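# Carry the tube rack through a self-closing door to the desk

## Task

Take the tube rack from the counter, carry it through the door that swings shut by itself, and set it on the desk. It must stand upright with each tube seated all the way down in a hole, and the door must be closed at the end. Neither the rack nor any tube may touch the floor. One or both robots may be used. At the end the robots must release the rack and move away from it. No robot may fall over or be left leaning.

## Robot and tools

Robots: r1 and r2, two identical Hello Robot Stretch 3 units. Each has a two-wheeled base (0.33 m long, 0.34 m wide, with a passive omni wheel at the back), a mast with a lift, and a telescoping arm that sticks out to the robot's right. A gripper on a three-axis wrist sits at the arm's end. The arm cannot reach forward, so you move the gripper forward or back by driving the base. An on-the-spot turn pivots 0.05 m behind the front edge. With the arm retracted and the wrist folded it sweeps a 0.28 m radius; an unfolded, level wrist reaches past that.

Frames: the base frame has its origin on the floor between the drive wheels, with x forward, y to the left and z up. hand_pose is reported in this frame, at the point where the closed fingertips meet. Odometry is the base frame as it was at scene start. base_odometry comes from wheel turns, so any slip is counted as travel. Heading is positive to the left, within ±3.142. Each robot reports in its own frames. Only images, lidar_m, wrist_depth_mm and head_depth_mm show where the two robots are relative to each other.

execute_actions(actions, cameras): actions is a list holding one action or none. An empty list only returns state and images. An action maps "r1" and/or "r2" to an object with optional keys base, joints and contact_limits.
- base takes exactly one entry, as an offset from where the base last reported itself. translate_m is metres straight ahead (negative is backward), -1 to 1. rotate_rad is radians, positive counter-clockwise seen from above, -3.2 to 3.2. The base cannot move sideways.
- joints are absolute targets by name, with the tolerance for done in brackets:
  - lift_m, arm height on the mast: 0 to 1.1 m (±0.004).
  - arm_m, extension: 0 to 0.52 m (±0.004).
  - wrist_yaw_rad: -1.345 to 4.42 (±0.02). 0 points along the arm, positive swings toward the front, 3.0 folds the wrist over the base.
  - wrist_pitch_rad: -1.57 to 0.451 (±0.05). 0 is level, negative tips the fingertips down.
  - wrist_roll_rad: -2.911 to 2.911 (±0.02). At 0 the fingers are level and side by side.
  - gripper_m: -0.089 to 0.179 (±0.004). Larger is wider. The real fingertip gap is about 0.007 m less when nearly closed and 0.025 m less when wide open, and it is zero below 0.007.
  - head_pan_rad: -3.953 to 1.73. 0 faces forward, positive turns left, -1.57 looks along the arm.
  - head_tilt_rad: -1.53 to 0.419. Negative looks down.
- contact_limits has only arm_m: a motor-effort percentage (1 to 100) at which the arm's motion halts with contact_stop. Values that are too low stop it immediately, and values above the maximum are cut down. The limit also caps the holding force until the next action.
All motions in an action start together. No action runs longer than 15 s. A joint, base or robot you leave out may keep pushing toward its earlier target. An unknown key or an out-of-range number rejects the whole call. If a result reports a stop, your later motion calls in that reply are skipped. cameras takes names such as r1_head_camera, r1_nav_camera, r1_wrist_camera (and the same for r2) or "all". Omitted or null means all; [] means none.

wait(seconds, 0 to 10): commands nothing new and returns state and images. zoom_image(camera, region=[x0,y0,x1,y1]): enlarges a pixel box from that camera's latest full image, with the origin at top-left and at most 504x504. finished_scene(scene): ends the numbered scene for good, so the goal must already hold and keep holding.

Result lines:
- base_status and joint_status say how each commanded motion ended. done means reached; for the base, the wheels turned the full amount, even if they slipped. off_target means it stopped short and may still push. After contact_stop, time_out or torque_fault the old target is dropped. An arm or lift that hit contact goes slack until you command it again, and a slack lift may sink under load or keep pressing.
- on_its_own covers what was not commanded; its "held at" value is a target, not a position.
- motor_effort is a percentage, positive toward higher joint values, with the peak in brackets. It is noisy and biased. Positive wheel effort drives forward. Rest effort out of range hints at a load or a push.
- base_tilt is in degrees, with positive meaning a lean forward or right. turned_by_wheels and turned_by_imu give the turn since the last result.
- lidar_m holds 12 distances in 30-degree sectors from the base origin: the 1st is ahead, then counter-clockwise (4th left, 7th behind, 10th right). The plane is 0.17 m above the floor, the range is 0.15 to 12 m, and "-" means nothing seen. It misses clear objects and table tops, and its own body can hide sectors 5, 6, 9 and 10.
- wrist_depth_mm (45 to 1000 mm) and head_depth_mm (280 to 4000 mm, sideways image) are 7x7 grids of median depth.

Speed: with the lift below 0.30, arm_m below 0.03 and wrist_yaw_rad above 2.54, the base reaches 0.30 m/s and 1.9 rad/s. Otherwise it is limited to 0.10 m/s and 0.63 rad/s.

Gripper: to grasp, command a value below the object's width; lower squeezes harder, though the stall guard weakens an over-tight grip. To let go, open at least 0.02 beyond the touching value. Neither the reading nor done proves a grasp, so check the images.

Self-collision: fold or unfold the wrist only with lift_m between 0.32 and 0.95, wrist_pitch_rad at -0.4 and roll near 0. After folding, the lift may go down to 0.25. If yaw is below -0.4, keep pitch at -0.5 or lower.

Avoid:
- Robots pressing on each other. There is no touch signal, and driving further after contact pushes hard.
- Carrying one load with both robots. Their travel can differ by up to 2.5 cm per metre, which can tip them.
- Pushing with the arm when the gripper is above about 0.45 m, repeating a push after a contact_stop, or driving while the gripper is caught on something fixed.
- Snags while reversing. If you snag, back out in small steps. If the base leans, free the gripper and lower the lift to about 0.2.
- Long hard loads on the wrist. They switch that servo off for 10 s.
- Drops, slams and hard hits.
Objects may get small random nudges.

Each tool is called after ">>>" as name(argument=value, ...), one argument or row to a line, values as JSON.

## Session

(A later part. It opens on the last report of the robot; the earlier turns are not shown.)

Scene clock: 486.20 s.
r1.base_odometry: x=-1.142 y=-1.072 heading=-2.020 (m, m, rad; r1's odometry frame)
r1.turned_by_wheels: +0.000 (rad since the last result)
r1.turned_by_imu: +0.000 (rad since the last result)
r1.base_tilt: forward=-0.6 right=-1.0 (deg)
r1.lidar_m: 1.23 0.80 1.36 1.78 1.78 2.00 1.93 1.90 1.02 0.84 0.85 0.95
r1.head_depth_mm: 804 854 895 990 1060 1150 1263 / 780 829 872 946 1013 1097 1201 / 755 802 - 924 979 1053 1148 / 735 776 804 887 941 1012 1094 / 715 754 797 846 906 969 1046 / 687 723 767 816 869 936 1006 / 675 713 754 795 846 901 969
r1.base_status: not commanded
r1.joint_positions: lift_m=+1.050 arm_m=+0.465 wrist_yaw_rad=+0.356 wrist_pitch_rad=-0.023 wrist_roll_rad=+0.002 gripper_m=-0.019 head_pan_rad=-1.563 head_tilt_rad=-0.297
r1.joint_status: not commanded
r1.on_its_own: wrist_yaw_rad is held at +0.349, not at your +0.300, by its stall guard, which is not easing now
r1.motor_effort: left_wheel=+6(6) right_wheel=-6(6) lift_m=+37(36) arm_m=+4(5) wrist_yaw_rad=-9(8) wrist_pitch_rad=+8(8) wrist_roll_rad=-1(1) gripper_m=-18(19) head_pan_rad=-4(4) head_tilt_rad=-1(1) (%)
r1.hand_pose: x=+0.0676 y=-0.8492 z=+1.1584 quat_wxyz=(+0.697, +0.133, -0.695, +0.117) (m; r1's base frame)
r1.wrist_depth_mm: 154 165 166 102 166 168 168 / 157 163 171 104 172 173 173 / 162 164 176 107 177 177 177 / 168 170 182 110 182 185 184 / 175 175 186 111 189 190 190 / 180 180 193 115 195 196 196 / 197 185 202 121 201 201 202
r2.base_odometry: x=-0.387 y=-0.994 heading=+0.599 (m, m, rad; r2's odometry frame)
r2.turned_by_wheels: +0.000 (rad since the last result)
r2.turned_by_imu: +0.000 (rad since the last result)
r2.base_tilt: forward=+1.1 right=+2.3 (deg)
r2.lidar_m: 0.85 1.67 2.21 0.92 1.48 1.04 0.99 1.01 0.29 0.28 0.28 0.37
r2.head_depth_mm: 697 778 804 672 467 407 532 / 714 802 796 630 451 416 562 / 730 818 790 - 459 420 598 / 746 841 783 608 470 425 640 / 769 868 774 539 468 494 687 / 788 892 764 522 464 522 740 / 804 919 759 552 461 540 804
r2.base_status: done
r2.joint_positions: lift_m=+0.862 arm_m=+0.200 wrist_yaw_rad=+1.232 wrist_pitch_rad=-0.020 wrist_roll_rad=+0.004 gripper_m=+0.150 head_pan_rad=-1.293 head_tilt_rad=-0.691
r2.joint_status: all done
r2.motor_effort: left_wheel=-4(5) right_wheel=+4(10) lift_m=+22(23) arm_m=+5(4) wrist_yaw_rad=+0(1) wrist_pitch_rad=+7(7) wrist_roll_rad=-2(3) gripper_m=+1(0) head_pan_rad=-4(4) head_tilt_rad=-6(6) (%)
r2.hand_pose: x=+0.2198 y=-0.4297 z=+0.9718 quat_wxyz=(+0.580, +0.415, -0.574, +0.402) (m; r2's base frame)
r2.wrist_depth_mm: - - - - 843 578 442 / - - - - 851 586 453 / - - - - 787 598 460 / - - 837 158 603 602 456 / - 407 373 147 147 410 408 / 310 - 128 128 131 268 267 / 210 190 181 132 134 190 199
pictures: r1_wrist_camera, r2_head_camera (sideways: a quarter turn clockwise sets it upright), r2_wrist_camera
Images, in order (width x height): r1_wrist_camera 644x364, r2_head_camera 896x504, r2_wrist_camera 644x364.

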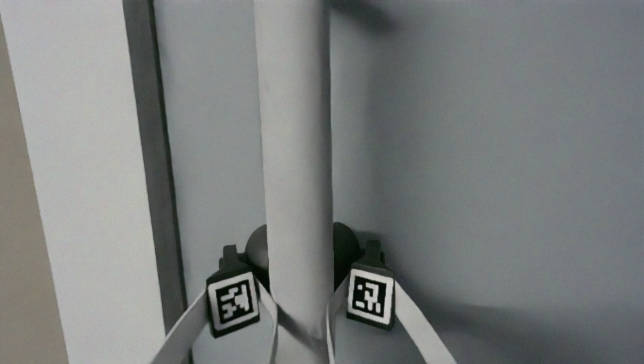

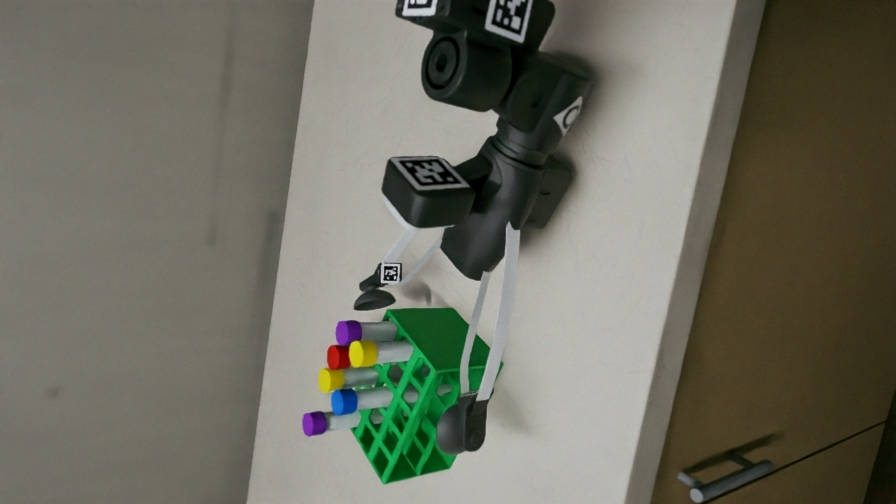

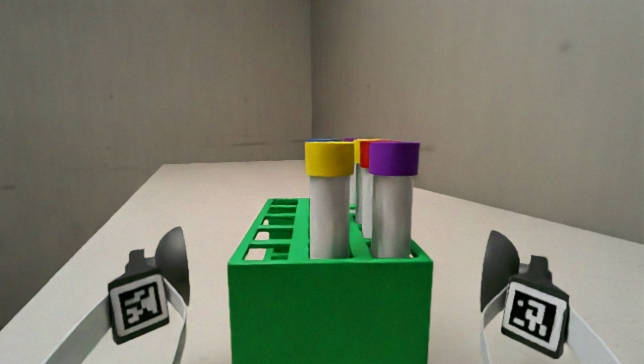

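>>> execute_actions(
  actions=[
    {"r2": {"base": {"translate_m": 0.04}, "joints": {"arm_m": 0.214}}, "r1": {"joints": {"wrist_yaw_rad": 0.35}}},
  ],
  cameras=["r2_wrist_camera", "r2_head_camera"],
)

Scene clock: 493.87 s.
r1.base_odometry: x=-1.142 y=-1.072 heading=-2.020 (m, m, rad; r1's odometry frame)
r1.turned_by_wheels: +0.000 (rad since the last result)
r1.turned_by_imu: +0.001 (rad since the last result)
r1.base_tilt: forward=-0.7 right=-1.0 (deg)
r1.lidar_m: 1.23 0.80 1.36 1.78 1.77 2.00 1.92 1.90 1.02 0.84 0.85 0.95
r1.head_depth_mm: 804 858 896 991 1057 1151 1261 / 777 829 870 946 1015 1100 1204 / 756 804 - 919 974 1055 1145 / 735 774 805 887 938 1015 1096 / 713 756 799 851 904 972 1047 / 684 724 767 814 871 931 1006 / 674 712 751 797 848 904 972
r1.base_status: not commanded
r1.joint_positions: lift_m=+1.050 arm_m=+0.465 wrist_yaw_rad=+0.356 wrist_pitch_rad=-0.023 wrist_roll_rad=+0.002 gripper_m=-0.019 head_pan_rad=-1.563 head_tilt_rad=-0.297
r1.joint_status: all done
r1.motor_effort: left_wheel=+6(7) right_wheel=-6(6) lift_m=+37(36) arm_m=+4(5) wrist_yaw_rad=-7(7) wrist_pitch_rad=+7(8) wrist_roll_rad=-1(1) gripper_m=-18(18) head_pan_rad=-4(5) head_tilt_rad=-2(2) (%)
r1.hand_pose: x=+0.0676 y=-0.8492 z=+1.1584 quat_wxyz=(+0.697, +0.133, -0.695, +0.117) (m; r1's base frame)
r1.wrist_depth_mm: 153 163 166 101 167 167 168 / 158 162 171 104 173 175 174 / 162 164 178 106 178 177 178 / 168 170 183 110 182 183 184 / 174 174 188 111 189 189 190 / 179 179 193 115 196 196 197 / 196 184 203 121 202 203 202
r2.base_odometry: x=-0.354 y=-0.971 heading=+0.599 (m, m, rad; r2's odometry frame)
r2.turned_by_wheels: +0.000 (rad since the last result)
r2.turned_by_imu: +0.001 (rad since the last result)
r2.base_tilt: forward=+1.0 right=+2.3 (deg)
r2.lidar_m: 0.84 1.63 2.15 0.93 0.94 1.08 1.03 0.42 0.29 0.27 0.28 0.37
r2.head_depth_mm: 696 777 807 - 467 404 523 / 714 797 798 640 463 410 556 / 726 820 791 - 460 414 591 / 748 843 781 548 469 423 631 / 767 862 770 503 467 489 677 / 783 889 764 536 465 516 732 / 804 915 758 561 461 532 794
r2.base_status: done
r2.joint_positions: lift_m=+0.862 arm_m=+0.214 wrist_yaw_rad=+1.232 wrist_pitch_rad=-0.020 wrist_roll_rad=+0.004 gripper_m=+0.150 head_pan_rad=-1.293 head_tilt_rad=-0.691
r2.joint_status: all done
r2.motor_effort: left_wheel=-3(3) right_wheel=+4(11) lift_m=+22(23) arm_m=+4(5) wrist_yaw_rad=+0(0) wrist_pitch_rad=+7(7) wrist_roll_rad=-3(3) gripper_m=+0(1) head_pan_rad=-4(4) head_tilt_rad=-6(6) (%)
r2.hand_pose: x=+0.2198 y=-0.4437 z=+0.9718 quat_wxyz=(+0.580, +0.415, -0.574, +0.402) (m; r2's base frame)
r2.wrist_depth_mm: - - - - 815 563 431 / - - - - 826 575 433 / - - - - 778 580 435 / - - 855 85 86 582 442 / - 406 369 89 90 409 408 / 288 - 217 91 93 270 266 / 210 190 85 86 87 181 198
pictures: r2_head_camera (sideways: a quarter turn clockwise sets it upright), r2_wrist_camera
Images, in order (width x height): r2_head_camera 896x504, r2_wrist_camera 644x364.

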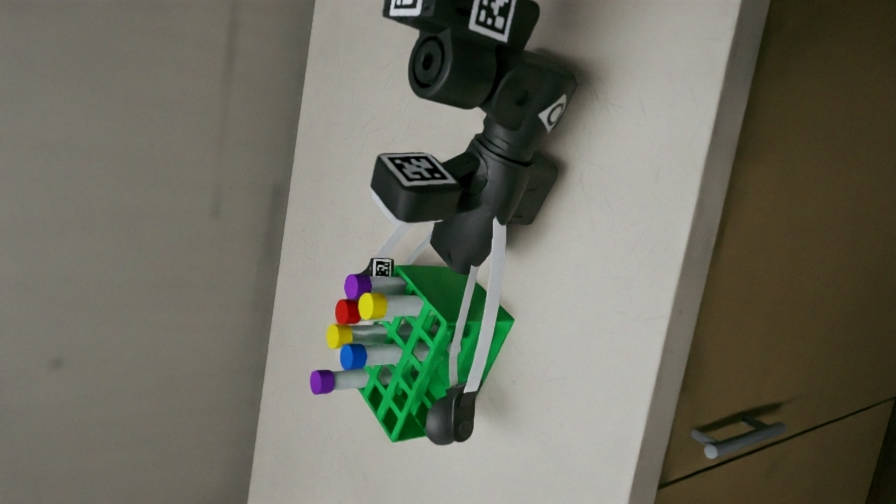

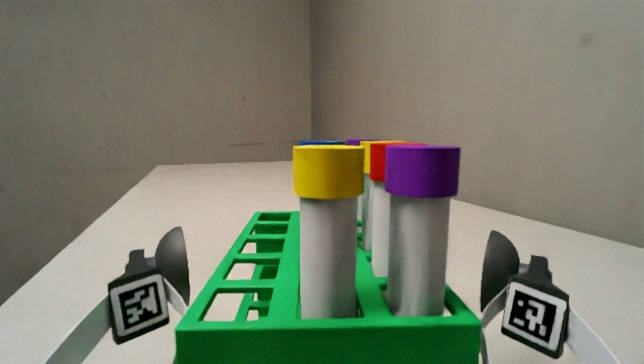

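>>> execute_actions(
  actions=[
    {"r2": {"joints": {"gripper_m": 0.05}}},
  ],
  cameras=["r2_wrist_camera"],
)

Scene clock: 499.03 s.
r1.base_odometry: x=-1.142 y=-1.072 heading=-2.020 (m, m, rad; r1's odometry frame)
r1.turned_by_wheels: +0.000 (rad since the last result)
r1.turned_by_imu: +0.001 (rad since the last result)
r1.base_tilt: forward=-0.6 right=-1.0 (deg)
r1.lidar_m: 1.23 0.80 1.37 1.79 1.78 1.99 1.93 1.90 1.02 0.84 0.85 0.95
r1.head_depth_mm: 803 856 894 991 1061 1146 1259 / 780 829 871 946 1017 1099 1200 / 757 803 - 920 976 1056 1146 / 733 775 804 888 943 1014 1095 / 714 756 797 847 906 972 1047 / 686 724 767 816 869 935 1007 / 675 711 751 797 845 907 970
r1.base_status: not commanded
r1.joint_positions: lift_m=+1.050 arm_m=+0.465 wrist_yaw_rad=+0.356 wrist_pitch_rad=-0.023 wrist_roll_rad=+0.002 gripper_m=-0.019 head_pan_rad=-1.563 head_tilt_rad=-0.297
r1.joint_status: not commanded
r1.motor_effort: left_wheel=+6(6) right_wheel=-6(6) lift_m=+37(36) arm_m=+4(5) wrist_yaw_rad=-7(7) wrist_pitch_rad=+8(7) wrist_roll_rad=-1(1) gripper_m=-18(18) head_pan_rad=-4(3) head_tilt_rad=-3(1) (%)
r1.hand_pose: x=+0.0676 y=-0.8492 z=+1.1584 quat_wxyz=(+0.697, +0.133, -0.695, +0.117) (m; r1's base frame)
r1.wrist_depth_mm: 154 165 166 101 167 167 169 / 158 163 172 104 173 173 172 / 162 166 176 107 177 179 179 / 167 169 182 110 183 183 184 / 173 175 187 111 189 188 191 / 181 180 193 115 196 196 197 / 197 184 201 121 202 202 203
r2.base_odometry: x=-0.354 y=-0.971 heading=+0.599 (m, m, rad; r2's odometry frame)
r2.turned_by_wheels: +0.000 (rad since the last result)
r2.turned_by_imu: +0.001 (rad since the last result)
r2.base_tilt: forward=+1.0 right=+2.3 (deg)
r2.lidar_m: 0.84 1.62 2.15 0.93 0.93 1.08 1.03 0.42 0.29 0.27 0.28 0.37
r2.head_depth_mm: 693 778 806 - 467 405 523 / 711 799 799 638 462 409 556 / 727 821 790 - 460 415 589 / 746 841 782 607 470 423 631 / 762 867 771 538 467 489 678 / 785 891 764 542 464 515 734 / 805 909 755 550 461 530 793
r2.base_status: not commanded
r2.joint_positions: lift_m=+0.862 arm_m=+0.214 wrist_yaw_rad=+1.232 wrist_pitch_rad=-0.026 wrist_roll_rad=+0.004 gripper_m=+0.051 head_pan_rad=-1.293 head_tilt_rad=-0.691
r2.joint_status: all done
r2.motor_effort: left_wheel=-3(3) right_wheel=+4(4) lift_m=+23(23) arm_m=+4(4) wrist_yaw_rad=+1(0) wrist_pitch_rad=+9(9) wrist_roll_rad=-2(2) gripper_m=-25(99) head_pan_rad=-5(4) head_tilt_rad=-6(6) (%)
r2.hand_pose: x=+0.2196 y=-0.4436 z=+0.9702 quat_wxyz=(+0.582, +0.417, -0.572, +0.400) (m; r2's base frame)
r2.wrist_depth_mm: - - - - 815 562 431 / - - - - 818 564 437 / - - - - 749 578 438 / - - 802 170 154 589 444 / - 397 232 139 138 397 405 / 280 261 110 118 131 261 264 / 196 196 178 120 136 187 196
pictures: r2_wrist_camera
Images, in order (width x height): r2_wrist_camera 644x364.

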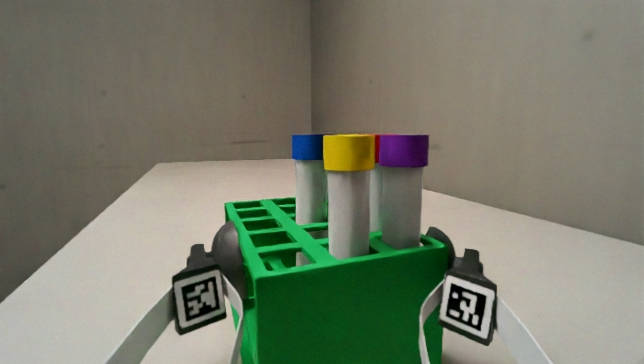

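>>> execute_actions(
  actions=[],
  cameras=["r2_head_camera"],
)

Scene clock: 507.20 s.
r1.base_odometry: x=-1.142 y=-1.072 heading=-2.020 (m, m, rad; r1's odometry frame)
r1.turned_by_wheels: +0.000 (rad since the last result)
r1.turned_by_imu: +0.001 (rad since the last result)
r1.base_tilt: forward=-0.6 right=-1.0 (deg)
r1.lidar_m: 1.24 0.80 1.36 1.78 1.78 2.00 1.92 1.90 1.01 0.84 0.85 0.95
r1.head_depth_mm: 806 855 897 990 1054 1148 1259 / 779 828 873 949 1015 1104 1199 / 756 802 - 920 977 1051 1145 / 734 773 806 888 941 1011 1096 / 714 756 797 846 904 974 1046 / 686 722 766 814 874 939 1008 / 674 711 752 796 848 905 970
r1.base_status: not commanded
r1.joint_positions: lift_m=+1.050 arm_m=+0.465 wrist_yaw_rad=+0.356 wrist_pitch_rad=-0.023 wrist_roll_rad=+0.002 gripper_m=-0.019 head_pan_rad=-1.563 head_tilt_rad=-0.297
r1.joint_status: not commanded
r1.motor_effort: left_wheel=+6(6) right_wheel=-6(6) lift_m=+36(36) arm_m=+4(5) wrist_yaw_rad=-7(7) wrist_pitch_rad=+8(7) wrist_roll_rad=-1(1) gripper_m=-18(18) head_pan_rad=-5(3) head_tilt_rad=-2(1) (%)
r1.hand_pose: x=+0.0676 y=-0.8492 z=+1.1584 quat_wxyz=(+0.697, +0.133, -0.695, +0.117) (m; r1's base frame)
r1.wrist_depth_mm: 153 164 165 101 167 167 168 / 158 163 171 104 172 172 174 / 162 165 176 107 178 177 178 / 167 170 183 110 183 183 183 / 175 175 187 112 190 190 190 / 182 180 194 115 196 197 196 / 196 185 203 120 202 203 203
r2.base_odometry: x=-0.354 y=-0.971 heading=+0.599 (m, m, rad; r2's odometry frame)
r2.turned_by_wheels: +0.000 (rad since the last result)
r2.turned_by_imu: +0.001 (rad since the last result)
r2.base_tilt: forward=+1.1 right=+2.3 (deg)
r2.lidar_m: 0.84 1.62 2.15 0.93 0.93 1.09 1.03 0.42 0.29 0.27 0.28 0.37
r2.head_depth_mm: 695 778 809 - 465 404 524 / 712 796 796 640 462 410 555 / 729 816 792 - 460 415 590 / 748 844 781 606 470 423 630 / 765 860 771 539 468 488 677 / 783 892 760 540 464 516 733 / 802 913 754 551 460 530 796
r2.base_status: not commanded
r2.joint_positions: lift_m=+0.862 arm_m=+0.214 wrist_yaw_rad=+1.232 wrist_pitch_rad=-0.026 wrist_roll_rad=+0.004 gripper_m=+0.051 head_pan_rad=-1.293 head_tilt_rad=-0.691
r2.joint_status: all done
r2.motor_effort: left_wheel=-3(3) right_wheel=+4(4) lift_m=+23(23) arm_m=+4(4) wrist_yaw_rad=-1(0) wrist_pitch_rad=+9(9) wrist_roll_rad=-2(2) gripper_m=-24(99) head_pan_rad=-5(4) head_tilt_rad=-6(6) (%)
r2.hand_pose: x=+0.2196 y=-0.4436 z=+0.9702 quat_wxyz=(+0.582, +0.417, -0.572, +0.400) (m; r2's base frame)
r2.wrist_depth_mm: - - - - 812 560 432 / - - - - 831 568 437 / - - - - 743 571 442 / - - 813 169 155 585 439 / - 397 231 139 138 399 402 / 281 263 110 118 131 264 261 / 196 197 178 120 136 187 196
pictures: r2_head_camera (sideways: a quarter turn clockwise sets it upright)
Images, in order (width x height): r2_head_camera 896x504.

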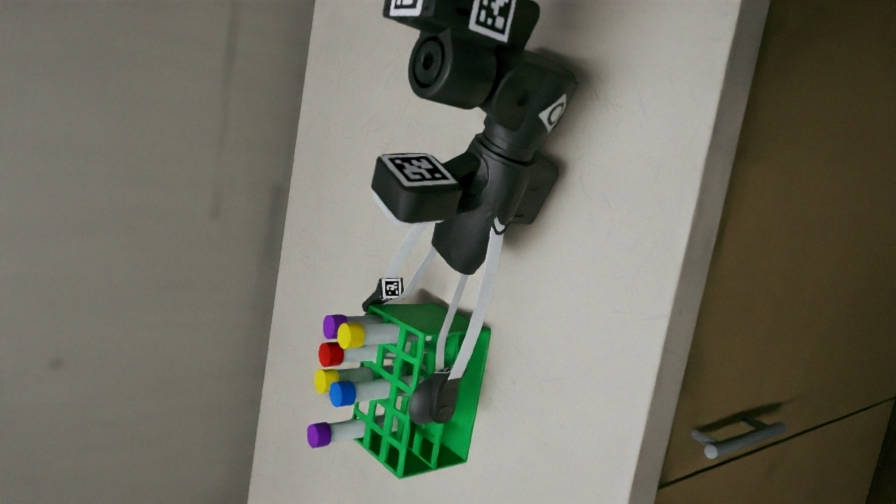

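>>> execute_actions(
  actions=[
    {"r2": {"joints": {"gripper_m": 0.16}}},
  ],
  cameras=["r2_wrist_camera", "r2_head_camera"],
)

Scene clock: 519.33 s.
r1.base_odometry: x=-1.142 y=-1.072 heading=-2.020 (m, m, rad; r1's odometry frame)
r1.turned_by_wheels: +0.000 (rad since the last result)
r1.turned_by_imu: +0.001 (rad since the last result)
r1.base_tilt: forward=-0.6 right=-1.0 (deg)
r1.lidar_m: 1.23 0.80 1.37 1.78 1.78 2.00 1.92 1.90 1.02 0.84 0.85 0.95
r1.head_depth_mm: 802 857 896 992 1058 1149 1254 / 781 828 870 948 1017 1101 1200 / 757 802 - 918 978 1052 1147 / 735 773 805 885 941 1010 1096 / 713 756 799 849 906 971 1045 / 687 724 769 813 871 936 1005 / 675 712 752 798 847 904 971
r1.base_status: not commanded
r1.joint_positions: lift_m=+1.050 arm_m=+0.465 wrist_yaw_rad=+0.356 wrist_pitch_rad=-0.023 wrist_roll_rad=+0.002 gripper_m=-0.019 head_pan_rad=-1.563 head_tilt_rad=-0.297
r1.joint_status: not commanded
r1.motor_effort: left_wheel=+6(6) right_wheel=-6(6) lift_m=+36(36) arm_m=+4(4) wrist_yaw_rad=-7(7) wrist_pitch_rad=+7(8) wrist_roll_rad=-1(1) gripper_m=-18(18) head_pan_rad=-4(3) head_tilt_rad=-2(1) (%)
r1.hand_pose: x=+0.0676 y=-0.8492 z=+1.1584 quat_wxyz=(+0.697, +0.133, -0.695, +0.117) (m; r1's base frame)
r1.wrist_depth_mm: 154 165 165 102 167 168 168 / 158 163 171 104 173 173 174 / 163 166 177 107 177 178 177 / 168 170 181 110 183 183 184 / 174 174 187 111 189 189 190 / 182 179 194 115 194 195 197 / 197 184 201 120 202 202 202
r2.base_odometry: x=-0.354 y=-0.971 heading=+0.599 (m, m, rad; r2's odometry frame)
r2.turned_by_wheels: +0.000 (rad since the last result)
r2.turned_by_imu: +0.001 (rad since the last result)
r2.base_tilt: forward=+1.0 right=+2.3 (deg)
r2.lidar_m: 0.84 1.63 2.14 0.93 0.93 1.09 1.03 0.42 0.29 0.27 0.28 0.37
r2.head_depth_mm: 695 780 803 - 465 405 523 / 712 798 796 640 462 410 555 / 727 816 791 - 460 415 592 / 743 839 779 608 470 422 631 / 765 863 774 545 468 488 678 / 781 887 726 535 463 515 732 / 801 915 753 547 462 529 795
r2.base_status: not commanded
r2.joint_positions: lift_m=+0.862 arm_m=+0.214 wrist_yaw_rad=+1.232 wrist_pitch_rad=-0.022 wrist_roll_rad=+0.004 gripper_m=+0.160 head_pan_rad=-1.293 head_tilt_rad=-0.691
r2.joint_status: all done
r2.motor_effort: left_wheel=-4(3) right_wheel=+4(4) lift_m=+23(23) arm_m=+4(4) wrist_yaw_rad=+0(1) wrist_pitch_rad=+7(9) wrist_roll_rad=-2(2) gripper_m=+1(100) head_pan_rad=-5(5) head_tilt_rad=-5(5) (%)
r2.hand_pose: x=+0.2198 y=-0.4436 z=+0.9714 quat_wxyz=(+0.581, +0.416, -0.573, +0.402) (m; r2's base frame)
r2.wrist_depth_mm: - - - - 812 563 430 / - - - - 821 567 434 / - - - - 780 574 437 / - - 844 166 133 583 443 / - 401 337 136 136 407 409 / 285 - 235 118 130 275 266 / 208 188 186 119 134 190 203
pictures: r2_head_camera (sideways: a quarter turn clockwise sets it upright), r2_wrist_camera
Images, in order (width x height): r2_head_camera 896x504, r2_wrist_camera 644x364.

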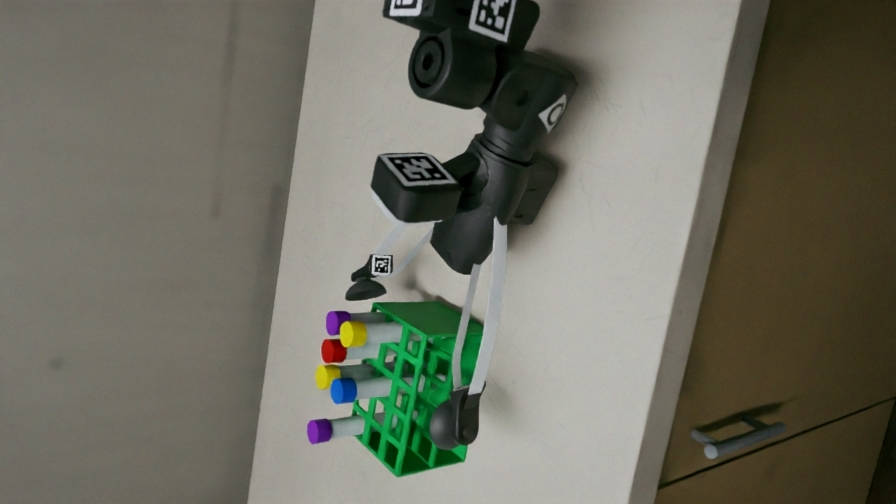

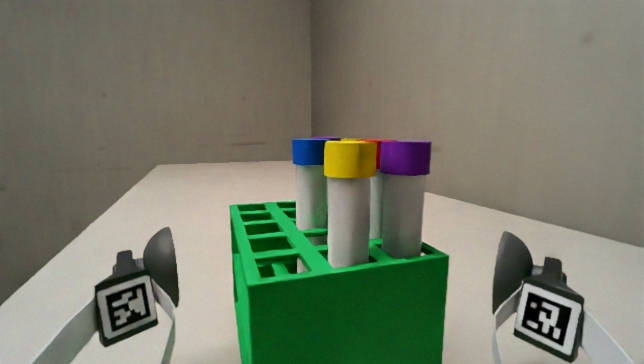

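>>> execute_actions(
  actions=[
    {"r2": {"base": {"translate_m": -0.04}, "joints": {"wrist_yaw_rad": 1.57, "arm_m": 0.295}}},
  ],
  cameras=["r2_wrist_camera", "r2_head_camera"],
)

Scene clock: 533.77 s.
r1.base_odometry: x=-1.142 y=-1.072 heading=-2.020 (m, m, rad; r1's odometry frame)
r1.turned_by_wheels: +0.000 (rad since the last result)
r1.turned_by_imu: +0.002 (rad since the last result)
r1.base_tilt: forward=-0.7 right=-1.0 (deg)
r1.lidar_m: 1.24 0.80 1.36 1.78 1.78 2.00 1.92 1.90 1.02 0.84 0.85 0.95
r1.head_depth_mm: 804 856 896 994 1056 1153 1261 / 779 829 871 944 1020 1100 1201 / 756 802 - 922 976 1054 1145 / 734 775 809 887 942 1013 1092 / 714 754 799 847 903 973 1042 / 687 722 766 815 873 934 1005 / 677 713 753 796 846 906 973
r1.base_status: not commanded
r1.joint_positions: lift_m=+1.050 arm_m=+0.465 wrist_yaw_rad=+0.356 wrist_pitch_rad=-0.023 wrist_roll_rad=+0.002 gripper_m=-0.019 head_pan_rad=-1.563 head_tilt_rad=-0.297
r1.joint_status: not commanded
r1.motor_effort: left_wheel=+6(6) right_wheel=-6(6) lift_m=+36(36) arm_m=+5(5) wrist_yaw_rad=-7(7) wrist_pitch_rad=+8(8) wrist_roll_rad=-1(1) gripper_m=-18(18) head_pan_rad=-4(4) head_tilt_rad=-2(1) (%)
r1.hand_pose: x=+0.0676 y=-0.8492 z=+1.1584 quat_wxyz=(+0.697, +0.133, -0.695, +0.117) (m; r1's base frame)
r1.wrist_depth_mm: 153 164 165 101 168 168 169 / 157 164 172 104 173 173 173 / 162 166 177 107 178 178 177 / 168 169 181 110 183 184 184 / 174 174 189 112 189 190 190 / 181 180 193 114 195 195 197 / 197 185 203 121 200 202 203
r2.base_odometry: x=-0.387 y=-0.994 heading=+0.599 (m, m, rad; r2's odometry frame)
r2.turned_by_wheels: +0.000 (rad since the last result)
r2.turned_by_imu: +0.001 (rad since the last result)
r2.base_tilt: forward=+1.0 right=+2.3 (deg)
r2.lidar_m: 0.85 1.67 2.20 0.92 1.48 1.04 0.99 1.02 0.30 0.28 0.28 0.37
r2.head_depth_mm: 696 780 839 561 480 408 531 / 714 796 798 555 476 414 563 / 728 817 831 - 473 420 595 / 748 845 778 549 470 426 639 / 763 867 806 562 468 493 687 / 783 891 763 523 465 522 738 / 804 916 722 537 461 540 809
r2.base_status: done
r2.joint_positions: lift_m=+0.862 arm_m=+0.295 wrist_yaw_rad=+1.568 wrist_pitch_rad=-0.022 wrist_roll_rad=+0.004 gripper_m=+0.160 head_pan_rad=-1.293 head_tilt_rad=-0.691
r2.joint_status: all done
r2.motor_effort: left_wheel=-3(8) right_wheel=+4(6) lift_m=+23(23) arm_m=+5(4) wrist_yaw_rad=+2(5) wrist_pitch_rad=+7(7) wrist_roll_rad=-2(2) gripper_m=+1(1) head_pan_rad=-5(4) head_tilt_rad=-6(6) (%)
r2.hand_pose: x=+0.2343 y=-0.4403 z=+0.9715 quat_wxyz=(+0.505, +0.506, -0.496, +0.493) (m; r2's base frame)
r2.wrist_depth_mm: - - - - - 793 521 / - - - - - 800 527 / - - - - - 785 519 / - - - 148 848 700 525 / - - 179 149 407 406 405 / - - 155 149 267 276 266 / 221 189 159 152 200 188 203
pictures: r2_head_camera (sideways: a quarter turn clockwise sets it upright), r2_wrist_camera
Images, in order (width x height): r2_head_camera 896x504, r2_wrist_camera 644x364.

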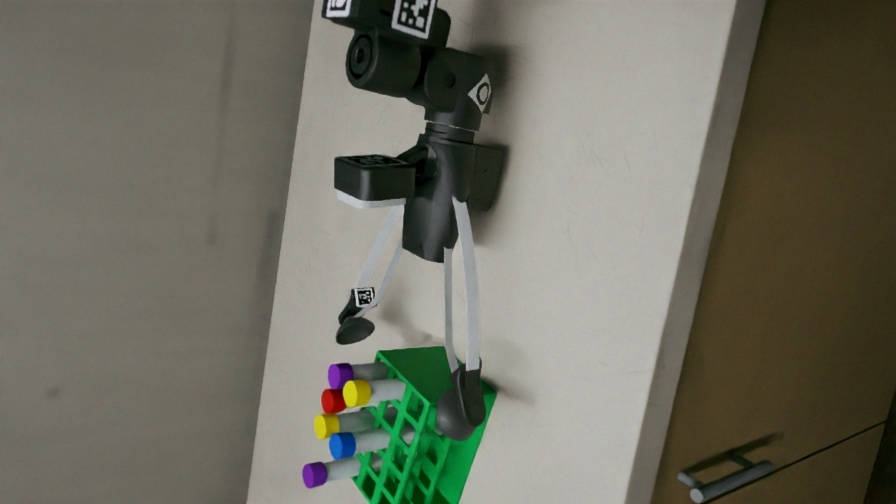

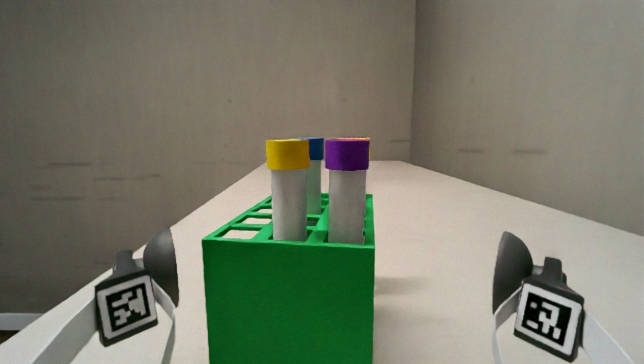

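>>> execute_actions(
  actions=[
    {"r2": {"joints": {"arm_m": 0.27}}},
  ],
  cameras=[],
)

>>> execute_actions(
  actions=[
    {"r2": {"base": {"translate_m": 0.10}}},
  ],
  cameras=["r2_wrist_camera", "r2_head_camera"],
)

Scene clock: 539.57 s.
r1.base_odometry: x=-1.142 y=-1.072 heading=-2.020 (m, m, rad; r1's odometry frame)
r1.turned_by_wheels: +0.000 (rad since the last result)
r1.turned_by_imu: +0.001 (rad since the last result)
r1.base_tilt: forward=-0.6 right=-1.1 (deg)
r1.lidar_m: 1.23 0.79 1.37 1.78 1.77 2.00 1.92 1.90 1.01 0.84 0.85 0.95
r1.head_depth_mm: 802 856 898 992 1056 1152 1260 / 779 827 870 944 1014 1101 1200 / 756 802 - 920 978 1053 1149 / 733 776 806 887 941 1014 1098 / 714 756 798 849 904 974 1045 / 688 723 766 815 868 934 1003 / 676 713 754 796 846 904 970
r1.base_status: not commanded
r1.joint_positions: lift_m=+1.050 arm_m=+0.465 wrist_yaw_rad=+0.356 wrist_pitch_rad=-0.023 wrist_roll_rad=+0.002 gripper_m=-0.019 head_pan_rad=-1.563 head_tilt_rad=-0.297
r1.joint_status: not commanded
r1.motor_effort: left_wheel=+6(6) right_wheel=-6(6) lift_m=+36(37) arm_m=+4(4) wrist_yaw_rad=-6(7) wrist_pitch_rad=+8(8) wrist_roll_rad=-1(1) gripper_m=-18(18) head_pan_rad=-3(4) head_tilt_rad=-2(2) (%)
r1.hand_pose: x=+0.0676 y=-0.8492 z=+1.1584 quat_wxyz=(+0.697, +0.133, -0.695, +0.117) (m; r1's base frame)
r1.wrist_depth_mm: 154 164 166 101 166 168 168 / 158 163 172 104 174 172 173 / 162 164 178 106 177 178 178 / 167 170 182 110 183 184 182 / 174 174 186 111 190 189 190 / 181 180 192 115 195 195 196 / 197 186 202 120 202 204 203
r2.base_odometry: x=-0.387 y=-0.994 heading=+0.599 (m, m, rad; r2's odometry frame)
r2.turned_by_wheels: +0.000 (rad since the last result)
r2.turned_by_imu: +0.001 (rad since the last result)
r2.base_tilt: forward=+1.0 right=+2.3 (deg)
r2.lidar_m: 0.85 1.67 2.20 0.92 1.48 1.04 0.99 1.01 0.29 0.28 0.28 0.37
r2.head_depth_mm: 696 781 832 558 480 407 530 / 712 798 798 640 477 415 561 / 731 820 826 - 473 421 597 / 748 844 781 606 471 425 639 / 765 867 808 581 467 494 688 / 786 893 762 523 465 522 741 / 805 917 752 536 461 540 805
r2.base_status: not commanded
r2.joint_positions: lift_m=+0.862 arm_m=+0.270 wrist_yaw_rad=+1.569 wrist_pitch_rad=-0.022 wrist_roll_rad=+0.004 gripper_m=+0.160 head_pan_rad=-1.293 head_tilt_rad=-0.691
r2.joint_status: all done
r2.motor_effort: left_wheel=-3(3) right_wheel=+4(4) lift_m=+23(23) arm_m=-4(3) wrist_yaw_rad=+1(2) wrist_pitch_rad=+7(7) wrist_roll_rad=-2(2) gripper_m=+0(1) head_pan_rad=-5(5) head_tilt_rad=-5(5) (%)
r2.hand_pose: x=+0.2343 y=-0.4158 z=+0.9715 quat_wxyz=(+0.505, +0.506, -0.496, +0.493) (m; r2's base frame)
r2.wrist_depth_mm: - - - - - 826 553 / - - - - - 840 554 / - - - - - 849 555 / - - - 277 253 728 559 / - - 409 151 180 405 408 / - - 250 151 146 276 265 / - 189 190 156 152 189 204
pictures: none
No camera images: the call's "cameras" was empty. Leave "cameras" out to get every camera's image.

Scene clock: 541.53 s.
r1.base_odometry: x=-1.142 y=-1.072 heading=-2.020 (m, m, rad; r1's odometry frame)
r1.turned_by_wheels: +0.000 (rad since the last result)
r1.turned_by_imu: +0.000 (rad since the last result)
r1.base_tilt: forward=-0.6 right=-1.0 (deg)
r1.lidar_m: 1.23 0.82 1.37 1.78 1.78 2.00 1.92 1.90 1.02 0.84 0.85 0.95
r1.head_depth_mm: 802 854 893 991 1059 1150 1259 / 780 831 871 948 1020 1098 1197 / 755 803 - 918 976 1057 1147 / 734 774 803 887 942 1013 1096 / 715 755 799 848 906 973 1046 / 686 725 766 816 870 939 1006 / 675 710 752 796 847 902 972
r1.base_status: not commanded
r1.joint_positions: lift_m=+1.050 arm_m=+0.465 wrist_yaw_rad=+0.356 wrist_pitch_rad=-0.023 wrist_roll_rad=+0.002 gripper_m=-0.019 head_pan_rad=-1.563 head_tilt_rad=-0.297
r1.joint_status: not commanded
r1.motor_effort: left_wheel=+6(6) right_wheel=-6(6) lift_m=+36(37) arm_m=+5(4) wrist_yaw_rad=-7(7) wrist_pitch_rad=+7(7) wrist_roll_rad=-1(1) gripper_m=-18(18) head_pan_rad=-5(4) head_tilt_rad=-2(2) (%)
r1.hand_pose: x=+0.0676 y=-0.8492 z=+1.1584 quat_wxyz=(+0.697, +0.133, -0.695, +0.117) (m; r1's base frame)
r1.wrist_depth_mm: 153 165 166 101 168 168 168 / 159 163 172 104 173 172 173 / 162 165 178 107 177 179 178 / 169 169 182 109 184 184 184 / 174 174 188 112 187 190 191 / 181 179 194 114 196 195 196 / 197 185 201 121 202 203 203
r2.base_odometry: x=-0.304 y=-0.938 heading=+0.599 (m, m, rad; r2's odometry frame)
r2.turned_by_wheels: +0.000 (rad since the last result)
r2.turned_by_imu: +0.000 (rad since the last result)
r2.base_tilt: forward=+1.0 right=+2.3 (deg)
r2.lidar_m: 0.83 1.56 2.07 0.95 0.94 1.15 1.09 0.42 0.29 0.27 0.27 0.36
r2.head_depth_mm: 692 775 825 560 479 399 514 / 709 794 800 640 476 406 545 / 722 818 823 - 473 414 578 / 740 841 779 530 470 422 621 / 761 862 773 501 467 479 665 / 780 884 765 522 464 496 720 / 803 915 753 574 460 536 780
r2.base_status: done
r2.joint_positions: lift_m=+0.862 arm_m=+0.270 wrist_yaw_rad=+1.569 wrist_pitch_rad=-0.021 wrist_roll_rad=+0.004 gripper_m=+0.160 head_pan_rad=-1.293 head_tilt_rad=-0.691
r2.joint_status: not commanded
r2.motor_effort: left_wheel=-4(6) right_wheel=+4(10) lift_m=+23(23) arm_m=-4(4) wrist_yaw_rad=+1(1) wrist_pitch_rad=+7(7) wrist_roll_rad=-2(2) gripper_m=+0(0) head_pan_rad=-5(5) head_tilt_rad=-6(5) (%)
r2.hand_pose: x=+0.2343 y=-0.4158 z=+0.9715 quat_wxyz=(+0.505, +0.506, -0.496, +0.493) (m; r2's base frame)
r2.wrist_depth_mm: - - - - - 819 549 / - - - - - 817 542 / - - - - - 779 553 / - - - 67 66 679 546 / - - 406 71 69 386 406 / - - 235 73 71 251 267 / - 181 79 74 72 86 203
pictures: r2_head_camera (sideways: a quarter turn clockwise sets it upright), r2_wrist_camera
Images, in order (width x height): r2_head_camera 896x504, r2_wrist_camera 644x364.

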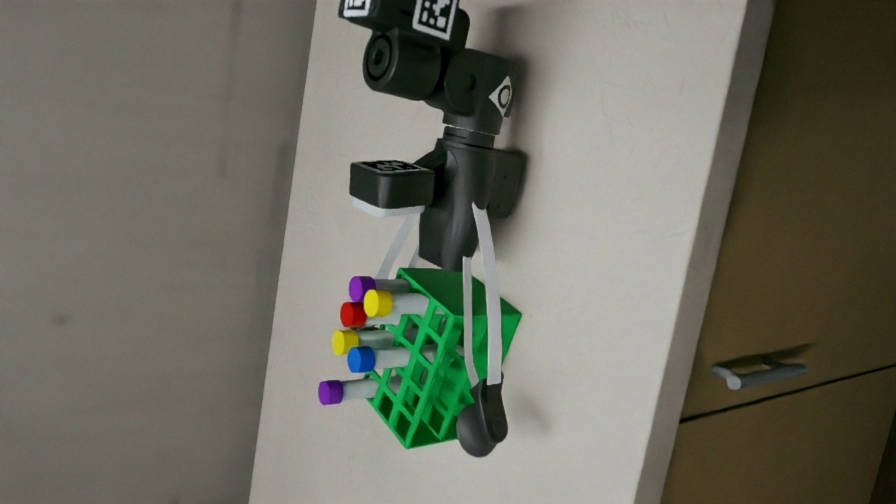

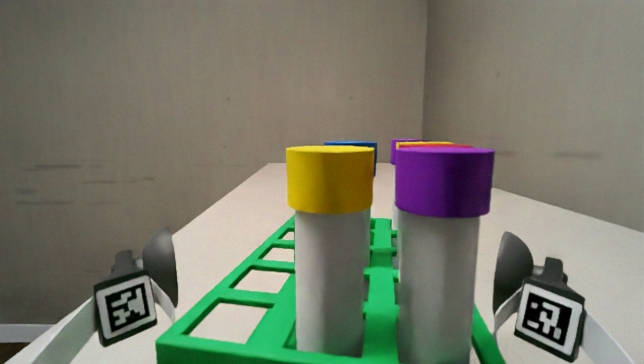

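>>> execute_actions(
  actions=[
    {"r2": {"joints": {"gripper_m": 0.06}}},
  ],
  cameras=["r2_wrist_camera", "r2_head_camera"],
)

Scene clock: 546.90 s.
r1.base_odometry: x=-1.142 y=-1.072 heading=-2.020 (m, m, rad; r1's odometry frame)
r1.turned_by_wheels: +0.000 (rad since the last result)
r1.turned_by_imu: +0.001 (rad since the last result)
r1.base_tilt: forward=-0.7 right=-1.1 (deg)
r1.lidar_m: 1.24 0.81 1.37 1.78 1.78 1.99 1.93 1.90 1.01 0.84 0.85 0.95
r1.head_depth_mm: 804 856 896 989 1055 1150 1257 / 778 828 871 950 1011 1099 1194 / 757 802 - 920 978 1055 1144 / 735 775 807 888 942 1014 1100 / 714 753 796 848 908 972 1042 / 687 723 768 814 870 934 1005 / 674 712 752 796 848 905 972
r1.base_status: not commanded
r1.joint_positions: lift_m=+1.050 arm_m=+0.465 wrist_yaw_rad=+0.356 wrist_pitch_rad=-0.023 wrist_roll_rad=+0.002 gripper_m=-0.019 head_pan_rad=-1.563 head_tilt_rad=-0.297
r1.joint_status: not commanded
r1.motor_effort: left_wheel=+6(6) right_wheel=-6(6) lift_m=+37(36) arm_m=+4(5) wrist_yaw_rad=-7(7) wrist_pitch_rad=+8(7) wrist_roll_rad=-1(1) gripper_m=-18(18) head_pan_rad=-5(4) head_tilt_rad=-2(1) (%)
r1.hand_pose: x=+0.0676 y=-0.8492 z=+1.1584 quat_wxyz=(+0.697, +0.133, -0.695, +0.117) (m; r1's base frame)
r1.wrist_depth_mm: 154 165 166 102 167 168 168 / 157 163 171 104 173 173 173 / 162 165 177 107 177 178 178 / 167 170 183 109 185 183 183 / 174 174 187 112 189 188 190 / 180 180 194 115 195 196 197 / 196 185 203 120 203 203 203
r2.base_odometry: x=-0.304 y=-0.938 heading=+0.599 (m, m, rad; r2's odometry frame)
r2.turned_by_wheels: +0.000 (rad since the last result)
r2.turned_by_imu: +0.001 (rad since the last result)
r2.base_tilt: forward=+1.0 right=+2.3 (deg)
r2.lidar_m: 0.83 1.57 2.07 0.95 0.94 1.15 1.09 0.41 0.29 0.27 0.27 0.36
r2.head_depth_mm: 690 773 823 560 479 399 515 / 711 795 795 640 476 406 545 / 725 816 823 - 473 415 579 / 744 838 780 596 471 421 621 / 762 863 773 509 466 479 664 / 783 888 760 522 464 495 721 / 802 916 758 555 461 536 781
r2.base_status: not commanded
r2.joint_positions: lift_m=+0.862 arm_m=+0.270 wrist_yaw_rad=+1.569 wrist_pitch_rad=-0.021 wrist_roll_rad=+0.004 gripper_m=+0.062 head_pan_rad=-1.293 head_tilt_rad=-0.691
r2.joint_status: all done
r2.motor_effort: left_wheel=-4(4) right_wheel=+5(4) lift_m=+23(23) arm_m=-4(4) wrist_yaw_rad=+0(1) wrist_pitch_rad=+7(7) wrist_roll_rad=-2(2) gripper_m=-40(99) head_pan_rad=-4(5) head_tilt_rad=-6(6) (%)
r2.hand_pose: x=+0.2343 y=-0.4157 z=+0.9715 quat_wxyz=(+0.505, +0.506, -0.496, +0.493) (m; r2's base frame)
r2.wrist_depth_mm: - - - - - 812 547 / - - - - - 821 555 / - - - - - 813 544 / - - - 91 78 723 551 / - - 410 94 82 407 406 / - 309 114 95 84 242 266 / - 190 103 89 82 181 198
pictures: r2_head_camera (sideways: a quarter turn clockwise sets it upright), r2_wrist_camera
Images, in order (width x height): r2_head_camera 896x504, r2_wrist_camera 644x364.

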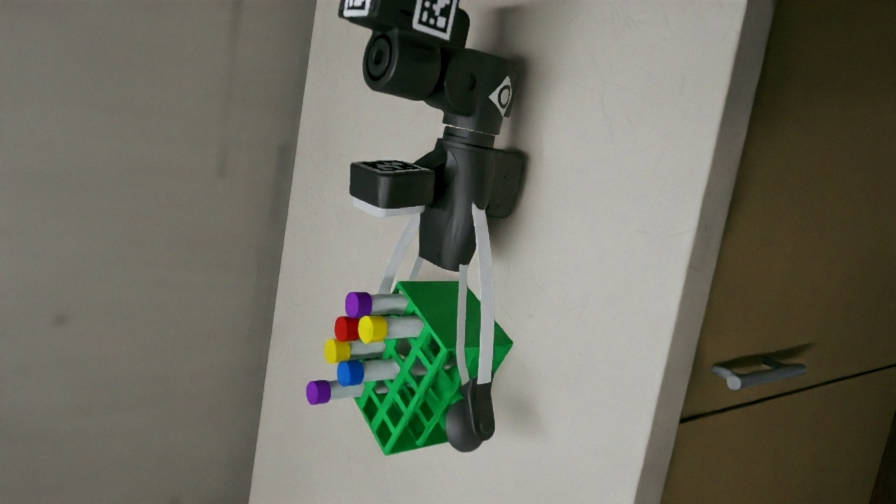

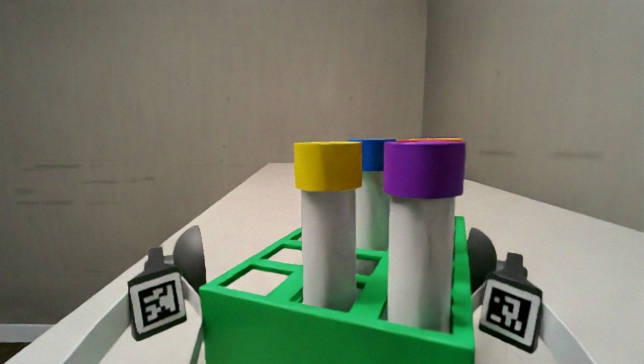

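>>> execute_actions(
  actions=[
    {"r2": {"joints": {"lift_m": 0.98}}},
  ],
  cameras=["r2_wrist_camera", "r2_head_camera"],
)

Scene clock: 552.90 s.
r1.base_odometry: x=-1.142 y=-1.072 heading=-2.020 (m, m, rad; r1's odometry frame)
r1.turned_by_wheels: +0.000 (rad since the last result)
r1.turned_by_imu: +0.001 (rad since the last result)
r1.base_tilt: forward=-0.6 right=-1.1 (deg)
r1.lidar_m: 1.23 0.82 1.37 1.79 1.78 1.99 1.92 1.90 1.02 0.84 0.85 0.95
r1.head_depth_mm: 803 855 893 992 1060 1151 1259 / 780 828 872 945 1017 1099 1194 / 756 802 - 921 978 1055 1146 / 735 773 807 886 941 1012 1097 / 715 756 797 848 906 975 1045 / 687 723 767 814 868 935 1004 / 677 712 750 796 847 902 972
r1.base_status: not commanded
r1.joint_positions: lift_m=+1.050 arm_m=+0.465 wrist_yaw_rad=+0.356 wrist_pitch_rad=-0.023 wrist_roll_rad=+0.002 gripper_m=-0.019 head_pan_rad=-1.563 head_tilt_rad=-0.297
r1.joint_status: not commanded
r1.motor_effort: left_wheel=+6(6) right_wheel=-6(6) lift_m=+37(37) arm_m=+4(5) wrist_yaw_rad=-7(7) wrist_pitch_rad=+8(8) wrist_roll_rad=-1(1) gripper_m=-18(18) head_pan_rad=-4(4) head_tilt_rad=-3(2) (%)
r1.hand_pose: x=+0.0676 y=-0.8492 z=+1.1584 quat_wxyz=(+0.697, +0.133, -0.695, +0.117) (m; r1's base frame)
r1.wrist_depth_mm: 154 165 166 102 167 168 168 / 157 164 173 104 172 172 173 / 163 165 177 107 177 179 178 / 167 170 183 110 184 183 185 / 175 176 188 112 189 188 190 / 180 181 193 115 196 197 197 / 197 184 202 120 201 204 204
r2.base_odometry: x=-0.304 y=-0.938 heading=+0.599 (m, m, rad; r2's odometry frame)
r2.turned_by_wheels: +0.000 (rad since the last result)
r2.turned_by_imu: +0.001 (rad since the last result)
r2.base_tilt: forward=+1.0 right=+2.3 (deg)
r2.lidar_m: 0.83 1.56 2.07 0.95 0.94 1.15 1.09 0.41 0.29 0.27 0.27 0.36
r2.head_depth_mm: 694 757 - 602 478 399 514 / 709 790 862 596 475 407 544 / 725 793 - 591 474 413 579 / 744 839 682 586 471 421 620 / 760 454 427 581 466 480 665 / 780 474 452 576 464 496 720 / 801 903 670 574 461 536 779
r2.base_status: not commanded
r2.joint_positions: lift_m=+0.980 arm_m=+0.270 wrist_yaw_rad=+1.569 wrist_pitch_rad=-0.026 wrist_roll_rad=+0.004 gripper_m=+0.091 head_pan_rad=-1.293 head_tilt_rad=-0.691
r2.joint_status: all done
r2.on_its_own: gripper_m is held at +0.089, not at your +0.060, by its stall guard, which is not easing now
r2.motor_effort: left_wheel=-3(3) right_wheel=+5(4) lift_m=+44(46) arm_m=-4(5) wrist_yaw_rad=+0(2) wrist_pitch_rad=+9(9) wrist_roll_rad=-2(2) gripper_m=-23(28) head_pan_rad=-5(5) head_tilt_rad=-6(5) (%)
r2.hand_pose: x=+0.2342 y=-0.4157 z=+1.0876 quat_wxyz=(+0.506, +0.507, -0.494, +0.492) (m; r2's base frame)
r2.wrist_depth_mm: - - - - - 827 544 / - - - - - 825 548 / - - - - - 838 548 / - - - 91 78 824 549 / - - - 93 83 730 545 / - - 114 95 84 479 502 / - - 103 89 82 347 378
pictures: r2_head_camera (sideways: a quarter turn clockwise sets it upright), r2_wrist_camera
Images, in order (width x height): r2_head_camera 896x504, r2_wrist_camera 644x364.

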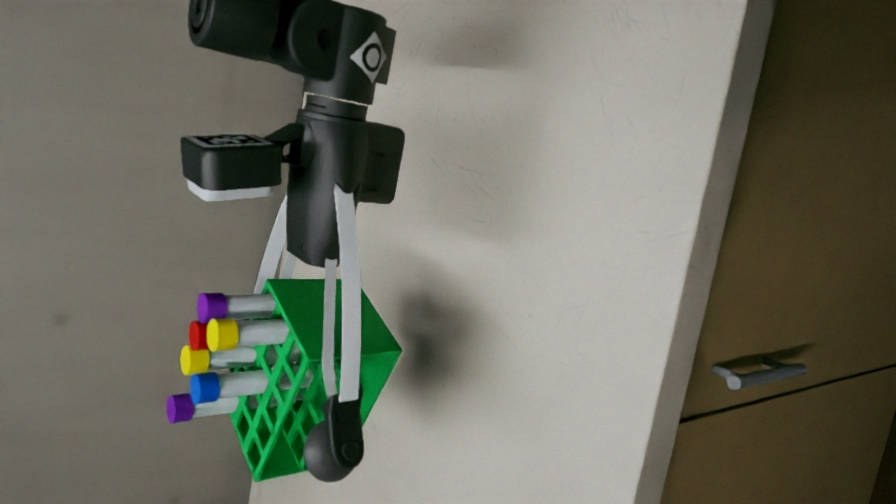

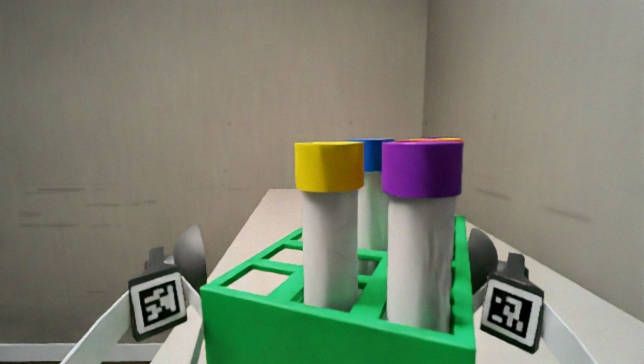

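>>> execute_actions(
  actions=[
    {"r1": {"base": {"translate_m": -0.109}, "joints": {"arm_m": 0.337, "wrist_yaw_rad": 0.53}}, "r2": {"joints": {"arm_m": 0.0}}},
  ],
  cameras=["r1_nav_camera"],
)

Scene clock: 635.30 s.
r1.base_odometry: x=-1.095 y=-0.974 heading=-2.020 (m, m, rad; r1's odometry frame)
r1.turned_by_wheels: +0.000 (rad since the last result)
r1.turned_by_imu: -0.022 (rad since the last result)
r1.base_tilt: forward=-0.7 right=-1.0 (deg)
r1.lidar_m: 1.34 0.91 1.45 1.75 1.74 1.94 1.82 1.82 0.98 0.72 0.71 0.98
r1.head_depth_mm: 761 814 859 948 1034 1129 1257 / 717 765 815 906 955 1041 1148 / 680 722 750 - 886 961 1051 / 646 685 716 - 828 893 970 / 615 646 678 726 762 837 903 / 586 617 652 696 743 805 884 / 686 727 769 825 876 934 1013
r1.base_status: done
r1.joint_positions: lift_m=+1.050 arm_m=+0.337 wrist_yaw_rad=+0.591 wrist_pitch_rad=-0.024 wrist_roll_rad=+0.002 gripper_m=-0.019 head_pan_rad=-1.564 head_tilt_rad=-0.299
r1.joint_status: wrist_yaw_rad off_target (ended at +0.591, target +0.530); the others done
r1.on_its_own: wrist_yaw_rad is held at +0.586, not at your +0.530, by its stall guard, which is not easing now
r1.motor_effort: left_wheel=+6(36) right_wheel=-7(27) lift_m=+36(37) arm_m=-5(14) wrist_yaw_rad=-6(66) wrist_pitch_rad=+8(12) wrist_roll_rad=-1(1) gripper_m=-14(19) head_pan_rad=-4(4) head_tilt_rad=-2(2) (%)
r1.hand_pose: x=+0.1210 y=-0.6945 z=+1.1581 quat_wxyz=(+0.679, +0.214, -0.674, +0.198) (m; r1's base frame)
r1.wrist_depth_mm: 389 363 177 109 174 172 170 / 400 376 181 112 178 177 175 / 424 395 187 115 184 183 181 / 429 406 195 118 190 188 185 / 446 420 200 121 195 193 192 / 471 439 206 124 200 199 199 / 490 449 215 133 209 206 204
r2.base_odometry: x=-0.304 y=-0.938 heading=+0.599 (m, m, rad; r2's odometry frame)
r2.turned_by_wheels: +0.000 (rad since the last result)
r2.turned_by_imu: +0.001 (rad since the last result)
r2.base_tilt: forward=+1.0 right=+2.3 (deg)
r2.lidar_m: 0.83 1.56 2.07 1.03 1.04 1.14 1.09 0.42 0.29 0.27 0.28 0.36
r2.head_depth_mm: 693 774 805 604 - - 569 / 707 793 798 598 483 - 584 / 726 817 787 591 473 - 602 / 744 839 782 598 477 - 663 / 760 863 772 613 - - 689 / 782 888 764 597 - - 730 / 802 913 758 593 489 602 809
r2.base_status: not commanded
r2.joint_positions: lift_m=+0.980 arm_m=+0.003 wrist_yaw_rad=+1.570 wrist_pitch_rad=-0.026 wrist_roll_rad=+0.004 gripper_m=+0.091 head_pan_rad=-1.293 head_tilt_rad=-0.691
r2.joint_status: all done
joint sent to its limit — the command would take r2.arm_m past its lower limit, so that joint was sent only as far as its limit.
r2.on_its_own: gripper_m is held at +0.089, not at your +0.060, by its stall guard, which is not easing now
r2.motor_effort: left_wheel=-3(3) right_wheel=+4(4) lift_m=+44(44) arm_m=-5(5) wrist_yaw_rad=+0(2) wrist_pitch_rad=+9(9) wrist_roll_rad=-2(2) gripper_m=-25(23) head_pan_rad=-5(5) head_tilt_rad=-6(5) (%)
r2.hand_pose: x=+0.2342 y=-0.1482 z=+1.0876 quat_wxyz=(+0.506, +0.507, -0.494, +0.492) (m; r2's base frame)
r2.wrist_depth_mm: - - - - - - 846 / - - - - - - 859 / - - - - - - 879 / - - - 91 78 - 847 / - - - 93 82 782 785 / - - 114 95 84 476 516 / - - 103 89 82 347 381
pictures: r1_nav_camera (sideways: a quarter turn counterclockwise sets it upright)
Images, in order (width x height): r1_nav_camera 672x504.

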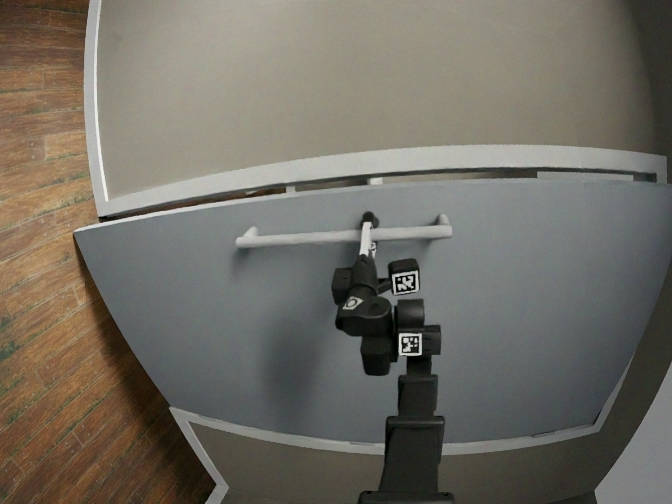

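>>> execute_actions(
  actions=[
    {"r1": {"base": {"translate_m": -0.13}, "joints": {"arm_m": 0.232, "wrist_yaw_rad": 0.77}}, "r2": {"base": {"rotate_rad": -1.40}}},
  ],
  cameras=[],
)

Scene clock: 677.83 s.
r1.base_odometry: x=-1.038 y=-0.857 heading=-2.020 (m, m, rad; r1's odometry frame)
r1.turned_by_wheels: +0.000 (rad since the last result)
r1.turned_by_imu: -0.030 (rad since the last result)
r1.base_tilt: forward=-0.6 right=-1.0 (deg)
r1.lidar_m: 1.46 1.10 1.56 1.71 1.70 1.85 1.72 1.70 1.00 0.62 0.58 1.02
r1.head_depth_mm: 777 841 891 1031 1102 1233 1381 / 702 753 790 - 958 1054 1175 / 641 684 716 - 869 925 1014 / 589 626 666 - 773 818 889 / 546 577 604 - 686 739 795 / 507 530 559 520 609 641 715 / 475 494 518 546 581 618 669
r1.base_status: done
r1.joint_positions: lift_m=+1.050 arm_m=+0.232 wrist_yaw_rad=+0.805 wrist_pitch_rad=-0.025 wrist_roll_rad=+0.002 gripper_m=-0.019 head_pan_rad=-1.564 head_tilt_rad=-0.299
r1.joint_status: wrist_yaw_rad off_target (ended at +0.805, target +0.770); the others done
r1.on_its_own: wrist_yaw_rad is held at +0.810, not at your +0.770, by its stall guard, which is not easing now
r1.motor_effort: left_wheel=+4(65) right_wheel=-6(23) lift_m=+36(36) arm_m=-4(14) wrist_yaw_rad=+5(85) wrist_pitch_rad=+8(10) wrist_roll_rad=-1(1) gripper_m=-13(20) head_pan_rad=-4(4) head_tilt_rad=-1(1) (%)
r1.hand_pose: x=+0.1629 y=-0.5544 z=+1.1579 quat_wxyz=(+0.654, +0.285, -0.647, +0.269) (m; r1's base frame)
r1.wrist_depth_mm: 735 632 176 109 173 171 170 / 767 668 182 112 178 175 174 / 808 694 188 115 184 182 181 / 865 723 193 118 189 189 186 / 896 763 201 121 195 193 191 / 944 795 207 124 200 200 198 / - 824 216 133 209 205 203
r2.base_odometry: x=-0.304 y=-0.938 heading=-0.801 (m, m, rad; r2's odometry frame)
r2.turned_by_wheels: -1.400 (rad since the last result)
r2.turned_by_imu: -1.388 (rad since the last result)
r2.base_tilt: forward=+1.0 right=+2.2 (deg)
r2.lidar_m: 0.27 0.29 0.43 1.52 1.64 2.48 1.14 1.36 1.11 1.09 0.35 0.27
r2.head_depth_mm: 861 951 1070 1209 - - 1103 / 890 993 1118 1290 1480 - 1102 / 928 1043 1184 1371 1534 - 1120 / 976 1089 1249 1442 1584 - 1108 / 1009 1146 1322 1501 - - 1102 / 1061 1211 1405 1543 - - 818 / 1082 1193 1321 593 489 529 604
r2.base_status: done
r2.joint_positions: lift_m=+0.980 arm_m=+0.003 wrist_yaw_rad=+1.570 wrist_pitch_rad=-0.026 wrist_roll_rad=+0.004 gripper_m=+0.091 head_pan_rad=-1.293 head_tilt_rad=-0.691
r2.joint_status: not commanded
r2.on_its_own: gripper_m is held at +0.089, not at your +0.060, by its stall guard, which is not easing now
r2.motor_effort: left_wheel=+3(6) right_wheel=-4(9) lift_m=+44(44) arm_m=-4(4) wrist_yaw_rad=+0(1) wrist_pitch_rad=+9(9) wrist_roll_rad=-2(2) gripper_m=-23(24) head_pan_rad=-4(4) head_tilt_rad=-5(6) (%)
r2.hand_pose: x=+0.2342 y=-0.1482 z=+1.0876 quat_wxyz=(+0.506, +0.507, -0.494, +0.492) (m; r2's base frame)
r2.wrist_depth_mm: 898 857 814 777 755 722 680 / 909 868 843 805 765 733 699 / 951 898 867 811 785 749 715 / 985 915 884 91 78 777 727 / 774 789 789 94 82 786 749 / 509 528 114 95 84 483 774 / 389 360 103 90 82 349 778
pictures: none
No camera images: the call's "cameras" was empty. Leave "cameras" out to get every camera's image.


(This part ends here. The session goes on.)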